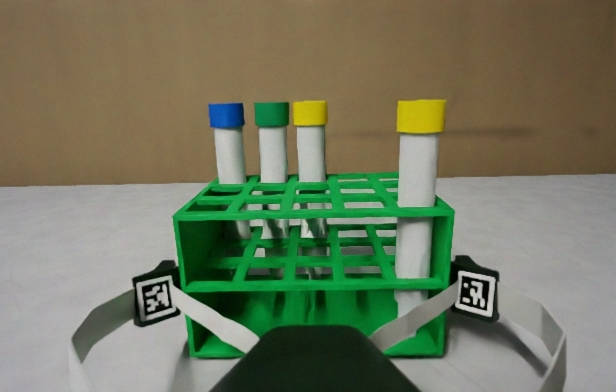

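Scene clock: 38.53 s.
r1.base_odometry: x=+0.332 y=-1.725 heading=-1.871 (m, m, rad; r1's odometry frame)
r1.turned_by_wheels: -0.001 (rad since the last result)
r1.turned_by_imu: -0.002 (rad since the last result)
r1.base_tilt: forward=+0.2 right=-0.3 (deg)
r1.lidar_m: 0.68 0.80 1.29 1.48 2.48 2.31 2.20 2.36 1.79 1.73 1.25 0.90
r1.base_status: done
r1.joint_positions: lift_m=+0.820 arm_m=+0.295 wrist_yaw_rad=-0.096 wrist_pitch_rad=-0.013 wrist_roll_rad=-0.017 gripper_m=-0.015
r1.joint_status: all done
r1.on_its_own: wrist_yaw_rad is at rest, and its effort (+15) is outside its rest range (-13 to +13)
r1.motor_effort: lift_m=+17(16) arm_m=-5(7) wrist_yaw_rad=+15(43) wrist_pitch_rad=-4(4) wrist_roll_rad=-1(1) gripper_m=-12(16) wheel_0=-8(9) wheel_1=-2(7) wheel_2=-4(11) (%)
r1.hand_pose: x=+0.7446 y=-0.1147 z=+1.0023 quat_wxyz=(+0.999, -0.009, -0.006, -0.048) (m; r1's base frame)
r1.wrist_depth_mm: 254 253 250 247 246 397 407 / 253 252 249 248 246 399 407 / 255 253 250 187 245 399 407 / 253 252 250 247 245 397 404 / 254 252 250 247 245 399 407 / 252 253 185 183 244 399 404 / 253 250 248 157 246 397 410
r2.base_odometry: x=+0.189 y=+1.333 heading=+2.620 (m, m, rad; r2's odometry frame)
r2.turned_by_wheels: +0.000 (rad since the last result)
r2.turned_by_imu: -0.001 (rad since the last result)
r2.base_tilt: forward=+0.1 right=+0.0 (deg)
r2.lidar_m: 0.63 0.68 0.95 1.99 2.05 2.83 1.50 1.54 1.15 1.08 0.90 0.67
r2.base_status: not commanded
r2.joint_positions: lift_m=+0.930 arm_m=+0.469 wrist_yaw_rad=+0.000 wrist_pitch_rad=+0.253 wrist_roll_rad=-0.005 gripper_m=+0.060
r2.joint_status: all done
r2.motor_effort: lift_m=+22(24) arm_m=+5(4) wrist_yaw_rad=+0(1) wrist_pitch_rad=-8(8) wrist_roll_rad=+3(3) gripper_m=-22(22) wheel_0=+1(1) wheel_1=+2(2) wheel_2=+0(0) (%)
r2.hand_pose: x=+0.9194 y=-0.0874 z=+1.0358 quat_wxyz=(+0.992, -0.003, +0.126, +0.000) (m; r2's base frame)
r2.wrist_depth_mm: 530 535 544 544 544 544 535 / 559 569 559 559 564 564 569 / 580 585 580 220 574 585 585 / 615 603 219 215 187 603 615 / 574 569 208 228 185 535 530 / 427 178 186 212 181 176 394 / 324 332 303 - 189 320 319
pictures: none
No camera images: the call's "cameras" was empty. Leave "cameras" out to get every camera's image.

Scene clock: 44.50 s.
r1.base_odometry: x=+0.409 y=-1.748 heading=-1.872 (m, m, rad; r1's odometry frame)
r1.turned_by_wheels: -0.001 (rad since the last result)
r1.turned_by_imu: -0.003 (rad since the last result)
r1.base_tilt: forward=+0.2 right=-0.2 (deg)
r1.lidar_m: 0.58 0.73 1.31 1.39 2.35 2.29 2.20 2.32 1.88 1.80 1.19 0.59
r1.base_status: done
r1.joint_positions: lift_m=+0.820 arm_m=+0.191 wrist_yaw_rad=-0.267 wrist_pitch_rad=-0.013 wrist_roll_rad=-0.017 gripper_m=-0.015
r1.joint_status: all done
r1.on_its_own: wrist_yaw_rad is at rest, and its effort (+18) is outside its rest range (-13 to +13)
r1.motor_effort: lift_m=+16(17) arm_m=-5(6) wrist_yaw_rad=+18(42) wrist_pitch_rad=-5(5) wrist_roll_rad=-1(1) gripper_m=-16(13) wheel_0=-6(7) wheel_1=-3(6) wheel_2=-5(9) (%)
r1.hand_pose: x=+0.6169 y=-0.1605 z=+1.0023 quat_wxyz=(+0.991, -0.009, -0.005, -0.133) (m; r1's base frame)
r1.wrist_depth_mm: 249 250 249 248 247 603 647 / 249 249 249 248 247 603 654 / 248 249 248 248 247 597 634 / 248 249 247 247 246 609 634 / 249 248 247 247 248 597 647 / 249 248 185 183 248 597 640 / 248 246 247 163 248 597 647
r2.base_odometry: x=+0.189 y=+1.333 heading=+2.620 (m, m, rad; r2's odometry frame)
r2.turned_by_wheels: +0.000 (rad since the last result)
r2.turned_by_imu: -0.002 (rad since the last result)
r2.base_tilt: forward=+0.2 right=-0.2 (deg)
r2.lidar_m: 0.43 0.66 0.90 1.99 2.08 2.84 1.41 1.51 1.14 1.07 0.93 0.42
r2.base_status: not commanded
r2.joint_positions: lift_m=+0.930 arm_m=+0.004 wrist_yaw_rad=+0.000 wrist_pitch_rad=+0.253 wrist_roll_rad=-0.005 gripper_m=+0.060
r2.joint_status: all done
r2.motor_effort: lift_m=+21(22) arm_m=-5(6) wrist_yaw_rad=+1(0) wrist_pitch_rad=-8(8) wrist_roll_rad=+3(3) gripper_m=-22(21) wheel_0=+1(1) wheel_1=+2(2) wheel_2=+0(0) (%)
r2.hand_pose: x=+0.4540 y=-0.0874 z=+1.0357 quat_wxyz=(+0.992, -0.003, +0.126, +0.000) (m; r2's base frame)
r2.wrist_depth_mm: 976 960 976 976 976 960 960 / 1008 1025 991 1025 1025 1025 1008 / 1060 1060 1060 219 1025 1060 1060 / 931 917 218 216 187 831 798 / 585 564 208 228 186 535 530 / 480 177 185 211 181 176 462 / 535 535 530 - 189 521 512
pictures: none
No camera images: the call's "cameras" was empty. Leave "cameras" out to get every camera's image.

Scene clock: 47.07 s.
r1.base_odometry: x=+0.501 y=-1.777 heading=-1.873 (m, m, rad; r1's odometry frame)
r1.turned_by_wheels: -0.001 (rad since the last result)
r1.turned_by_imu: -0.002 (rad since the last result)
r1.base_tilt: forward=+0.2 right=-0.2 (deg)
r1.lidar_m: 0.54 0.72 1.30 1.23 1.36 2.29 2.21 2.38 1.97 1.92 1.20 0.47
r1.base_status: done
r1.joint_positions: lift_m=+0.820 arm_m=+0.103 wrist_yaw_rad=-0.450 wrist_pitch_rad=-0.013 wrist_roll_rad=-0.017 gripper_m=-0.015
r1.joint_status: all done
r1.on_its_own: wrist_yaw_rad is at rest, and its effort (+26) is outside its rest range (-13 to +13)
r1.motor_effort: lift_m=+16(17) arm_m=-4(10) wrist_yaw_rad=+26(46) wrist_pitch_rad=-4(4) wrist_roll_rad=-1(1) gripper_m=-11(14) wheel_0=-7(6) wheel_1=+0(8) wheel_2=-5(10) (%)
r1.hand_pose: x=+0.4954 y=-0.2041 z=+1.0023 quat_wxyz=(+0.975, -0.010, -0.005, -0.223) (m; r1's base frame)
r1.wrist_depth_mm: 241 245 245 248 251 904 1042 / 242 244 245 247 250 891 1060 / 241 243 245 246 250 878 1025 / 241 243 245 246 249 878 1025 / 240 243 245 246 250 904 1025 / 241 243 198 180 249 904 1042 / 240 240 243 139 249 891 1042
r2.base_odometry: x=+0.276 y=+1.283 heading=+2.620 (m, m, rad; r2's odometry frame)
r2.turned_by_wheels: +0.000 (rad since the last result)
r2.turned_by_imu: +0.000 (rad since the last result)
r2.base_tilt: forward=+0.1 right=+0.0 (deg)
r2.lidar_m: 0.72 0.77 1.08 1.99 2.08 2.79 1.23 1.27 1.15 1.10 1.07 0.76
r2.base_status: done
r2.joint_positions: lift_m=+0.930 arm_m=+0.004 wrist_yaw_rad=+3.100 wrist_pitch_rad=+0.253 wrist_roll_rad=-0.005 gripper_m=+0.060
r2.joint_status: all done
r2.motor_effort: lift_m=+22(21) arm_m=-4(5) wrist_yaw_rad=+2(9) wrist_pitch_rad=-8(8) wrist_roll_rad=+2(3) gripper_m=-24(21) wheel_0=+0(5) wheel_1=+0(4) wheel_2=+2(6) (%)
r2.hand_pose: x=-0.1008 y=+0.0990 z=+1.0357 quat_wxyz=(+0.020, -0.126, +0.000, +0.992) (m; r2's base frame)
r2.wrist_depth_mm: 110 119 208 - - - - / 122 173 1464 - - - - / 1397 1661 1499 222 - - - / 1430 1863 220 216 187 - - / 1499 1756 208 227 185 - - / 245 177 186 211 182 175 - / 224 1661 1499 - 190 1661 1618
pictures: none
No camera images: the call's "cameras" was empty. Leave "cameras" out to get every camera's image.

Scene clock: 49.93 s.
r1.base_odometry: x=+0.607 y=-1.810 heading=-1.874 (m, m, rad; r1's odometry frame)
r1.turned_by_wheels: -0.001 (rad since the last result)
r1.turned_by_imu: -0.002 (rad since the last result)
r1.base_tilt: forward=+0.2 right=-0.3 (deg)
r1.lidar_m: 0.47 0.68 1.30 1.11 1.22 2.30 2.22 2.35 2.08 2.02 1.25 0.38
r1.base_status: done
r1.joint_positions: lift_m=+0.820 arm_m=+0.033 wrist_yaw_rad=-0.625 wrist_pitch_rad=-0.013 wrist_roll_rad=-0.017 gripper_m=-0.015
r1.joint_status: all done
r1.on_its_own: wrist_yaw_rad is at rest, and its effort (+42) is outside its rest range (-13 to +13)
r1.motor_effort: lift_m=+16(16) arm_m=-3(8) wrist_yaw_rad=+42(45) wrist_pitch_rad=-5(5) wrist_roll_rad=+0(0) gripper_m=-17(13) wheel_0=-9(7) wheel_1=+0(5) wheel_2=-6(7) (%)
r1.hand_pose: x=+0.3862 y=-0.2397 z=+1.0022 quat_wxyz=(+0.952, -0.010, -0.004, -0.307) (m; r1's base frame)
r1.wrist_depth_mm: 234 237 241 182 250 1366 1708 / 235 237 241 183 249 1397 1661 / 234 238 241 182 249 1366 1708 / 233 236 240 183 248 1366 1661 / 232 236 240 182 249 1366 1708 / 233 236 198 181 185 1397 1708 / 232 235 238 136 248 1397 1756
r2.base_odometry: x=+0.276 y=+1.283 heading=+1.051 (m, m, rad; r2's odometry frame)
r2.turned_by_wheels: -1.570 (rad since the last result)
r2.turned_by_imu: -1.604 (rad since the last result)
r2.base_tilt: forward=+0.2 right=+0.0 (deg)
r2.lidar_m: 1.10 1.07 0.76 0.71 0.77 1.09 1.98 2.05 2.79 1.10 1.15 1.16
r2.base_status: done
r2.joint_positions: lift_m=+0.930 arm_m=+0.004 wrist_yaw_rad=+3.100 wrist_pitch_rad=+0.253 wrist_roll_rad=-0.005 gripper_m=+0.060
r2.joint_status: not commanded
r2.motor_effort: lift_m=+21(21) arm_m=-4(4) wrist_yaw_rad=+0(1) wrist_pitch_rad=-8(8) wrist_roll_rad=+3(3) gripper_m=-23(20) wheel_0=+2(3) wheel_1=+2(4) wheel_2=+2(6) (%)
r2.hand_pose: x=-0.1008 y=+0.0990 z=+1.0357 quat_wxyz=(+0.020, -0.126, +0.000, +0.992) (m; r2's base frame)
r2.wrist_depth_mm: 110 120 208 - 1863 - 1708 / 122 173 - - - - 1708 / - - - 224 - - 1808 / - - 219 216 187 - 991 / - - 209 228 185 1205 976 / 245 176 185 211 181 176 917 / 224 1708 1499 - 189 1464 931
pictures: none
No camera images: the call's "cameras" was empty. Leave "cameras" out to get every camera's image.

Scene clock: 51.30 s.
r1.base_odometry: x=+0.613 y=-1.791 heading=-1.874 (m, m, rad; r1's odometry frame)
r1.turned_by_wheels: +0.000 (rad since the last result)
r1.turned_by_imu: -0.001 (rad since the last result)
r1.base_tilt: forward=+0.2 right=-0.3 (deg)
r1.lidar_m: 0.45 0.72 1.34 1.09 1.21 2.27 2.19 2.29 2.08 2.02 1.26 0.35
r1.base_status: done
r1.joint_positions: lift_m=+0.820 arm_m=+0.004 wrist_yaw_rad=-0.608 wrist_pitch_rad=-0.013 wrist_roll_rad=-0.017 gripper_m=-0.015
r1.joint_status: all done
r1.motor_effort: lift_m=+16(16) arm_m=-6(7) wrist_yaw_rad=-4(44) wrist_pitch_rad=-5(5) wrist_roll_rad=+0(0) gripper_m=-12(10) wheel_0=-2(10) wheel_1=-2(4) wheel_2=+0(5) (%)
r1.hand_pose: x=+0.3618 y=-0.2365 z=+1.0022 quat_wxyz=(+0.954, -0.010, -0.004, -0.299) (m; r1's base frame)
r1.wrist_depth_mm: 248 248 248 249 249 1430 1661 / 248 247 248 248 248 1397 1708 / 246 248 248 248 248 1397 1708 / 248 247 248 248 248 1366 1661 / 247 247 249 247 247 1366 1661 / 245 246 187 182 248 1366 1661 / 244 246 246 144 247 1366 1708
r2.base_odometry: x=+0.276 y=+1.283 heading=+1.051 (m, m, rad; r2's odometry frame)
r2.turned_by_wheels: +0.000 (rad since the last result)
r2.turned_by_imu: -0.001 (rad since the last result)
r2.base_tilt: forward=+0.1 right=-0.2 (deg)
r2.lidar_m: 1.09 1.09 0.77 0.71 0.76 1.07 1.99 2.07 2.73 1.11 1.14 1.14
r2.base_status: not commanded
r2.joint_positions: lift_m=+0.930 arm_m=+0.004 wrist_yaw_rad=+3.100 wrist_pitch_rad=+0.253 wrist_roll_rad=-0.005 gripper_m=+0.060
r2.joint_status: not commanded
r2.motor_effort: lift_m=+21(21) arm_m=-4(4) wrist_yaw_rad=+2(1) wrist_pitch_rad=-8(8) wrist_roll_rad=+4(4) gripper_m=-22(23) wheel_0=+2(2) wheel_1=+2(2) wheel_2=+2(2) (%)
r2.hand_pose: x=-0.1008 y=+0.0990 z=+1.0357 quat_wxyz=(+0.020, -0.126, +0.000, +0.992) (m; r2's base frame)
r2.wrist_depth_mm: 110 120 208 1983 1983 - 1708 / 122 174 1983 - - - 1756 / - - - 221 - - 1808 / - - 220 216 187 - 991 / - - 208 228 185 1182 976 / 246 176 186 211 181 175 917 / 224 1661 1499 - 189 1499 931
pictures: none
No camera images: the call's "cameras" was empty. Leave "cameras" out to get every camera's image.

Scene clock: 53.67 s.
r1.base_odometry: x=+0.728 y=-1.827 heading=-1.876 (m, m, rad; r1's odometry frame)
r1.turned_by_wheels: -0.002 (rad since the last result)
r1.turned_by_imu: -0.003 (rad since the last result)
r1.base_tilt: forward=+0.1 right=-0.2 (deg)
r1.lidar_m: 0.43 0.75 1.33 1.00 1.07 2.28 2.18 2.31 2.20 2.14 0.32 0.32
r1.base_status: done
r1.joint_positions: lift_m=+0.820 arm_m=+0.003 wrist_yaw_rad=-0.811 wrist_pitch_rad=-0.013 wrist_roll_rad=-0.017 gripper_m=-0.015
r1.joint_status: wrist_yaw_rad off_target (ended at -0.811, target -0.790)
r1.on_its_own: wrist_yaw_rad is at rest, and its effort (+60) is outside its rest range (-13 to +13)
r1.motor_effort: lift_m=+16(16) arm_m=-1(6) wrist_yaw_rad=+60(64) wrist_pitch_rad=-5(5) wrist_roll_rad=+0(0) gripper_m=-14(13) wheel_0=-12(9) wheel_1=-1(1) wheel_2=-12(13) (%)
r1.hand_pose: x=+0.3094 y=-0.2694 z=+1.0022 quat_wxyz=(+0.919, -0.011, -0.003, -0.395) (m; r1's base frame)
r1.wrist_depth_mm: 224 229 234 240 249 1983 1708 / 224 229 235 240 248 1983 1756 / 224 229 235 239 248 1921 1756 / 223 228 235 239 246 - 1756 / 224 228 234 236 247 1921 1808 / 223 229 198 199 179 1983 1808 / 222 225 232 137 245 1921 1756
r2.base_odometry: x=+0.276 y=+1.283 heading=+1.051 (m, m, rad; r2's odometry frame)
r2.turned_by_wheels: +0.000 (rad since the last result)
r2.turned_by_imu: -0.001 (rad since the last result)
r2.base_tilt: forward=+0.2 right=-0.1 (deg)
r2.lidar_m: 1.10 1.06 0.77 0.73 0.78 1.07 1.97 2.07 2.78 1.00 1.02 1.15
r2.base_status: not commanded
r2.joint_positions: lift_m=+0.930 arm_m=+0.004 wrist_yaw_rad=+3.100 wrist_pitch_rad=+0.253 wrist_roll_rad=-0.005 gripper_m=+0.060
r2.joint_status: not commanded
r2.motor_effort: lift_m=+22(21) arm_m=-4(4) wrist_yaw_rad=+1(2) wrist_pitch_rad=-9(8) wrist_roll_rad=+4(3) gripper_m=-25(22) wheel_0=+2(2) wheel_1=+2(2) wheel_2=+2(2) (%)
r2.hand_pose: x=-0.1008 y=+0.0990 z=+1.0357 quat_wxyz=(+0.020, -0.126, +0.000, +0.992) (m; r2's base frame)
r2.wrist_depth_mm: 110 120 208 - - - 1708 / 122 173 - - - - 1708 / - - - 221 - - 1756 / - - 220 216 187 - 991 / - - 209 228 185 1182 960 / 246 176 185 211 181 175 917 / 224 1661 1499 - 189 1499 931
pictures: none
No camera images: the call's "cameras" was empty. Leave "cameras" out to get every camera's image.

Scene clock: 55.00 s.
r1.base_odometry: x=+0.737 y=-1.800 heading=-1.878 (m, m, rad; r1's odometry frame)
r1.turned_by_wheels: -0.001 (rad since the last result)
r1.turned_by_imu: -0.002 (rad since the last result)
r1.base_tilt: forward=+0.2 right=-0.2 (deg)
r1.lidar_m: 0.46 0.82 1.37 1.00 1.10 2.23 2.16 2.28 2.19 2.15 0.39 0.33
r1.base_status: done
r1.joint_positions: lift_m=+0.820 arm_m=+0.003 wrist_yaw_rad=-0.802 wrist_pitch_rad=-0.013 wrist_roll_rad=-0.017 gripper_m=-0.015
r1.joint_status: not commanded
r1.on_its_own: wrist_yaw_rad is at rest, and its effort (+32) is outside its rest range (-13 to +13)
r1.motor_effort: lift_m=+16(16) arm_m=-1(1) wrist_yaw_rad=+32(58) wrist_pitch_rad=-6(5) wrist_roll_rad=+0(1) gripper_m=-9(11) wheel_0=-8(12) wheel_1=-2(3) wheel_2=-6(11) (%)
r1.hand_pose: x=+0.3119 y=-0.2681 z=+1.0022 quat_wxyz=(+0.921, -0.011, -0.003, -0.390) (m; r1's base frame)
r1.wrist_depth_mm: 234 238 241 185 250 1983 1708 / 234 237 242 184 252 1983 1808 / 234 236 241 184 251 1983 1863 / 232 237 242 183 251 - 1808 / 232 237 241 183 250 1983 1708 / 233 236 198 182 185 1983 1808 / 231 235 240 151 250 1921 1756
r2.base_odometry: x=+0.276 y=+1.283 heading=+1.051 (m, m, rad; r2's odometry frame)
r2.turned_by_wheels: +0.000 (rad since the last result)
r2.turned_by_imu: -0.001 (rad since the last result)
r2.base_tilt: forward=+0.1 right=-0.1 (deg)
r2.lidar_m: 1.09 1.06 0.78 0.73 0.77 1.09 1.99 2.06 2.78 0.99 1.02 1.15
r2.base_status: not commanded
r2.joint_positions: lift_m=+0.930 arm_m=+0.004 wrist_yaw_rad=+3.100 wrist_pitch_rad=+0.253 wrist_roll_rad=-0.005 gripper_m=+0.060
r2.joint_status: not commanded
r2.motor_effort: lift_m=+21(21) arm_m=-4(4) wrist_yaw_rad=+1(0) wrist_pitch_rad=-7(8) wrist_roll_rad=+2(3) gripper_m=-25(24) wheel_0=+2(2) wheel_1=+2(2) wheel_2=+2(2) (%)
r2.hand_pose: x=-0.1008 y=+0.0990 z=+1.0357 quat_wxyz=(+0.020, -0.126, +0.000, +0.992) (m; r2's base frame)
r2.wrist_depth_mm: 110 119 207 - - - 1756 / 122 174 - - - - 1756 / - - - 221 - - 1756 / - - 219 215 187 - 1008 / - - 209 228 185 1182 991 / 247 177 186 211 181 175 917 / 223 1661 1499 - 190 1499 931
pictures: none
No camera images: the call's "cameras" was empty. Leave "cameras" out to get every camera's image.

Scene clock: 58.13 s.
r1.base_odometry: x=+0.858 y=-1.838 heading=-1.879 (m, m, rad; r1's odometry frame)
r1.turned_by_wheels: -0.001 (rad since the last result)
r1.turned_by_imu: -0.064 (rad since the last result)
r1.base_tilt: forward=+0.2 right=-0.2 (deg)
r1.lidar_m: 0.44 0.82 1.28 0.88 0.89 2.26 2.16 2.25 2.35 2.23 0.32 0.36
r1.base_status: done
r1.joint_positions: lift_m=+0.820 arm_m=+0.003 wrist_yaw_rad=-0.978 wrist_pitch_rad=-0.012 wrist_roll_rad=-0.017 gripper_m=-0.015
r1.joint_status: all done
r1.on_its_own: wrist_yaw_rad is at rest, and its effort (+50) is outside its rest range (-13 to +13)
r1.motor_effort: lift_m=+17(17) arm_m=+2(2) wrist_yaw_rad=+50(77) wrist_pitch_rad=-8(8) wrist_roll_rad=-1(1) gripper_m=-13(17) wheel_0=-6(12) wheel_1=+1(8) wheel_2=-10(17) (%)
r1.hand_pose: x=+0.2623 y=-0.2881 z=+1.0019 quat_wxyz=(+0.883, -0.010, -0.001, -0.470) (m; r1's base frame)
r1.wrist_depth_mm: 207 216 227 234 252 1983 1808 / 207 216 227 235 251 1983 1808 / 206 216 227 233 251 1921 1808 / 206 217 226 233 250 1983 1921 / 206 216 226 234 251 1983 1863 / 207 215 198 189 179 - 1863 / 206 211 222 141 248 - 1863
r2.base_odometry: x=+0.276 y=+1.283 heading=+1.051 (m, m, rad; r2's odometry frame)
r2.turned_by_wheels: +0.000 (rad since the last result)
r2.turned_by_imu: -0.001 (rad since the last result)
r2.base_tilt: forward=+0.0 right=-0.2 (deg)
r2.lidar_m: 1.10 1.07 0.76 0.73 0.79 1.06 1.98 2.08 2.74 0.88 0.90 1.15
r2.base_status: not commanded
r2.joint_positions: lift_m=+0.930 arm_m=+0.004 wrist_yaw_rad=+3.100 wrist_pitch_rad=+0.253 wrist_roll_rad=-0.005 gripper_m=+0.060
r2.joint_status: not commanded
r2.motor_effort: lift_m=+22(21) arm_m=-4(4) wrist_yaw_rad=+1(1) wrist_pitch_rad=-8(8) wrist_roll_rad=+3(3) gripper_m=-27(23) wheel_0=+2(2) wheel_1=+2(2) wheel_2=+2(2) (%)
r2.hand_pose: x=-0.1008 y=+0.0990 z=+1.0357 quat_wxyz=(+0.020, -0.126, +0.000, +0.992) (m; r2's base frame)
r2.wrist_depth_mm: 110 120 207 - - - 1756 / 122 173 1983 - - - 1708 / - - - 221 - - 1708 / - - 219 215 187 - 1008 / - - 210 228 185 1182 960 / 245 177 186 211 181 175 904 / 224 1661 1576 - 189 1499 917
pictures: r1_head_camera, r2_head_camera
Images, in order (width x height): r1_head_camera 420x560, r2_head_camera 420x560.

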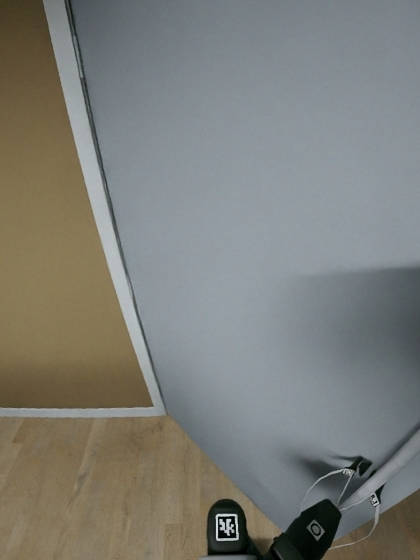

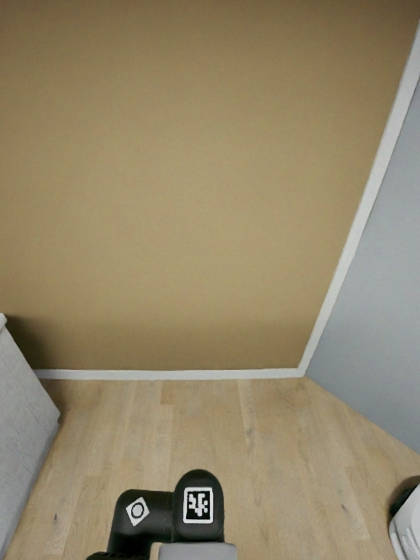

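Request:
execute_actions([
  {"r2":{"base":{"translate_m":-0.6}}},
], cameras=[])

Request:
execute_actions([
  {"r2":{"base":{"strafe_m":-1.55}}},
], cameras=[])

Request:
execute_actions([
  {"r2":{"base":{"translate_m":1.0}}},
], cameras=["r2_head_left_camera"])

Scene clock: 63.23 s.
r1.base_odometry: x=+0.858 y=-1.838 heading=-1.879 (m, m, rad; r1's odometry frame)
r1.turned_by_wheels: +0.000 (rad since the last result)
r1.turned_by_imu: -0.002 (rad since the last result)
r1.base_tilt: forward=+0.1 right=-0.3 (deg)
r1.lidar_m: 0.44 0.82 1.31 1.79 1.13 1.24 2.16 2.24 2.36 2.23 0.32 0.34
r1.base_status: not commanded
r1.joint_positions: lift_m=+0.820 arm_m=+0.003 wrist_yaw_rad=-0.978 wrist_pitch_rad=-0.012 wrist_roll_rad=-0.017 gripper_m=-0.015
r1.joint_status: not commanded
r1.on_its_own: wrist_yaw_rad is at rest, and its effort (+51) is outside its rest range (-13 to +13)
r1.motor_effort: lift_m=+17(17) arm_m=+2(2) wrist_yaw_rad=+51(50) wrist_pitch_rad=-7(7) wrist_roll_rad=-1(0) gripper_m=-15(13) wheel_0=-6(6) wheel_1=+1(1) wheel_2=-11(11) (%)
r1.hand_pose: x=+0.2623 y=-0.2881 z=+1.0019 quat_wxyz=(+0.883, -0.010, -0.001, -0.470) (m; r1's base frame)
r1.wrist_depth_mm: 207 216 227 233 251 - 1863 / 207 216 226 234 251 - 1808 / 207 216 226 233 252 - 1863 / 206 217 228 234 252 - 1863 / 206 216 226 233 250 - 1808 / 206 216 198 189 181 - 1863 / 207 212 223 140 248 1921 1863
r2.base_odometry: x=-0.022 y=+0.762 heading=+1.051 (m, m, rad; r2's odometry frame)
r2.turned_by_wheels: +0.000 (rad since the last result)
r2.turned_by_imu: +0.001 (rad since the last result)
r2.base_tilt: forward=+0.2 right=-0.1 (deg)
r2.lidar_m: 1.70 1.04 0.76 0.73 0.75 1.43 1.38 1.44 1.95 3.33 1.10 1.29
r2.base_status: done
r2.joint_positions: lift_m=+0.930 arm_m=+0.004 wrist_yaw_rad=+3.100 wrist_pitch_rad=+0.253 wrist_roll_rad=-0.005 gripper_m=+0.060
r2.joint_status: not commanded
r2.motor_effort: lift_m=+21(21) arm_m=-4(4) wrist_yaw_rad=+1(1) wrist_pitch_rad=-8(7) wrist_roll_rad=+3(3) gripper_m=-22(22) wheel_0=+1(5) wheel_1=+1(6) wheel_2=+0(9) (%)
r2.hand_pose: x=-0.1008 y=+0.0990 z=+1.0358 quat_wxyz=(+0.020, -0.126, +0.000, +0.992) (m; r2's base frame)
r2.wrist_depth_mm: 110 120 206 1430 1430 1430 1464 / 122 173 1499 1464 1499 1537 1499 / 1499 1499 1576 220 1499 1576 1576 / 1537 1537 218 216 187 1618 1618 / 1576 1618 211 228 185 1708 1708 / 247 176 185 211 181 175 1661 / 223 1661 1576 - 189 1576 1576
pictures: none
No camera images: the call's "cameras" was empty. Leave "cameras" out to get every camera's image.

Scene clock: 69.73 s.
r1.base_odometry: x=+0.858 y=-1.838 heading=-1.879 (m, m, rad; r1's odometry frame)
r1.turned_by_wheels: +0.000 (rad since the last result)
r1.turned_by_imu: -0.002 (rad since the last result)
r1.base_tilt: forward=+0.2 right=-0.2 (deg)
r1.lidar_m: 0.43 0.81 1.27 1.80 1.88 2.27 2.17 0.70 2.33 2.25 0.30 0.37
r1.base_status: not commanded
r1.joint_positions: lift_m=+0.820 arm_m=+0.003 wrist_yaw_rad=-0.978 wrist_pitch_rad=-0.012 wrist_roll_rad=-0.017 gripper_m=-0.015
r1.joint_status: not commanded
r1.on_its_own: wrist_yaw_rad is at rest, and its effort (+50) is outside its rest range (-13 to +13)
r1.motor_effort: lift_m=+17(17) arm_m=+2(2) wrist_yaw_rad=+50(50) wrist_pitch_rad=-7(7) wrist_roll_rad=+0(0) gripper_m=-17(13) wheel_0=-6(6) wheel_1=+1(1) wheel_2=-11(10) (%)
r1.hand_pose: x=+0.2623 y=-0.2881 z=+1.0019 quat_wxyz=(+0.883, -0.010, -0.001, -0.470) (m; r1's base frame)
r1.wrist_depth_mm: 208 216 227 233 251 - 1863 / 206 216 227 234 252 1983 1863 / 206 216 227 233 251 - 1863 / 206 216 227 233 250 - 1863 / 206 216 225 232 252 - 1808 / 206 216 198 189 181 1983 1863 / 207 210 223 141 249 1983 1808
r2.base_odometry: x=+1.323 y=-0.008 heading=+1.051 (m, m, rad; r2's odometry frame)
r2.turned_by_wheels: +0.000 (rad since the last result)
r2.turned_by_imu: -0.006 (rad since the last result)
r2.base_tilt: forward=+0.1 right=-0.1 (deg)
r2.lidar_m: 0.96 0.70 2.41 2.29 1.98 1.42 1.36 1.41 1.87 1.76 1.89 1.81
r2.base_status: done
r2.joint_positions: lift_m=+0.930 arm_m=+0.004 wrist_yaw_rad=+3.100 wrist_pitch_rad=+0.253 wrist_roll_rad=-0.005 gripper_m=+0.060
r2.joint_status: not commanded
r2.motor_effort: lift_m=+20(21) arm_m=-4(4) wrist_yaw_rad=+0(1) wrist_pitch_rad=-8(9) wrist_roll_rad=+3(3) gripper_m=-24(23) wheel_0=+0(8) wheel_1=+2(9) wheel_2=+1(2) (%)
r2.hand_pose: x=-0.1008 y=+0.0990 z=+1.0358 quat_wxyz=(+0.020, -0.126, +0.000, +0.992) (m; r2's base frame)
r2.wrist_depth_mm: 110 120 207 1430 1430 1397 1397 / 122 173 1430 1464 1464 1499 1430 / 1464 1499 1430 221 1464 1576 1576 / 1537 1537 219 216 187 1661 1618 / 1537 1576 209 228 185 1661 1708 / 246 178 186 211 181 175 1756 / 224 1618 1537 - 189 1618 1618
pictures: none
No camera images: the call's "cameras" was empty. Leave "cameras" out to get every camera's image.

Scene clock: 74.87 s.
r1.base_odometry: x=+0.858 y=-1.839 heading=-1.878 (m, m, rad; r1's odometry frame)
r1.turned_by_wheels: +0.001 (rad since the last result)
r1.turned_by_imu: -0.035 (rad since the last result)
r1.base_tilt: forward=+0.1 right=-0.3 (deg)
r1.lidar_m: 0.42 0.74 1.22 1.82 1.91 2.34 2.17 2.24 2.33 0.32 0.28 0.36
r1.base_status: not commanded
r1.joint_positions: lift_m=+0.820 arm_m=+0.003 wrist_yaw_rad=-0.970 wrist_pitch_rad=-0.013 wrist_roll_rad=-0.018 gripper_m=-0.015
r1.joint_status: not commanded
r1.on_its_own: wrist_yaw_rad is at rest, and its effort (+26) is outside its rest range (-13 to +13)
r1.motor_effort: lift_m=+17(18) arm_m=+1(2) wrist_yaw_rad=+26(51) wrist_pitch_rad=-4(10) wrist_roll_rad=+1(1) gripper_m=-13(24) wheel_0=-3(23) wheel_1=+1(6) wheel_2=-7(12) (%)
r1.hand_pose: x=+0.2646 y=-0.2874 z=+1.0022 quat_wxyz=(+0.885, -0.011, -0.002, -0.466) (m; r1's base frame)
r1.wrist_depth_mm: 207 220 233 240 263 1863 351 / 208 218 232 183 260 357 362 / 208 220 232 182 262 314 1863 / 207 219 231 181 262 307 1863 / 206 218 231 180 260 1983 1808 / 207 217 198 181 185 1921 1808 / 207 212 226 150 256 1983 1808
r2.base_odometry: x=+1.806 y=+0.702 heading=+1.026 (m, m, rad; r2's odometry frame)
r2.turned_by_wheels: -0.025 (rad since the last result)
r2.turned_by_imu: -0.096 (rad since the last result)
r2.base_tilt: forward=+0.2 right=-0.1 (deg)
r2.lidar_m: 0.86 2.27 0.25 0.30 0.34 2.39 2.21 2.24 1.78 1.67 1.41 0.95
r2.base_status: translate_m contact_stop (by the wheels' count: +0.857 of +1.000)
r2.joint_positions: lift_m=+0.930 arm_m=+0.003 wrist_yaw_rad=+3.100 wrist_pitch_rad=+0.253 wrist_roll_rad=-0.006 gripper_m=+0.060
r2.joint_status: not commanded
r2.on_its_own: the wheels are slack since a contact_stop
r2.motor_effort: lift_m=+19(20) arm_m=+1(4) wrist_yaw_rad=+1(76) wrist_pitch_rad=-8(12) wrist_roll_rad=+3(2) gripper_m=-23(22) wheel_0=+0(8) wheel_1=+0(35) wheel_2=+0(35) (%)
r2.hand_pose: x=-0.1017 y=+0.0989 z=+1.0359 quat_wxyz=(+0.020, -0.126, +0.000, +0.992) (m; r2's base frame)
r2.wrist_depth_mm: 110 119 207 - - - - / 121 173 - - - - - / - - - 220 - - - / - - 218 214 187 - - / - - 208 229 187 - - / 246 177 186 211 181 176 - / 224 1708 1537 - 189 1618 1576
pictures: r2_head_left_camera
Images, in order (width x height): r2_head_left_camera 420x672.

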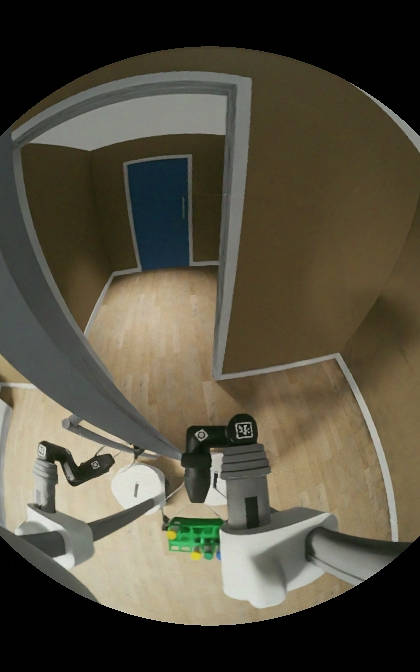

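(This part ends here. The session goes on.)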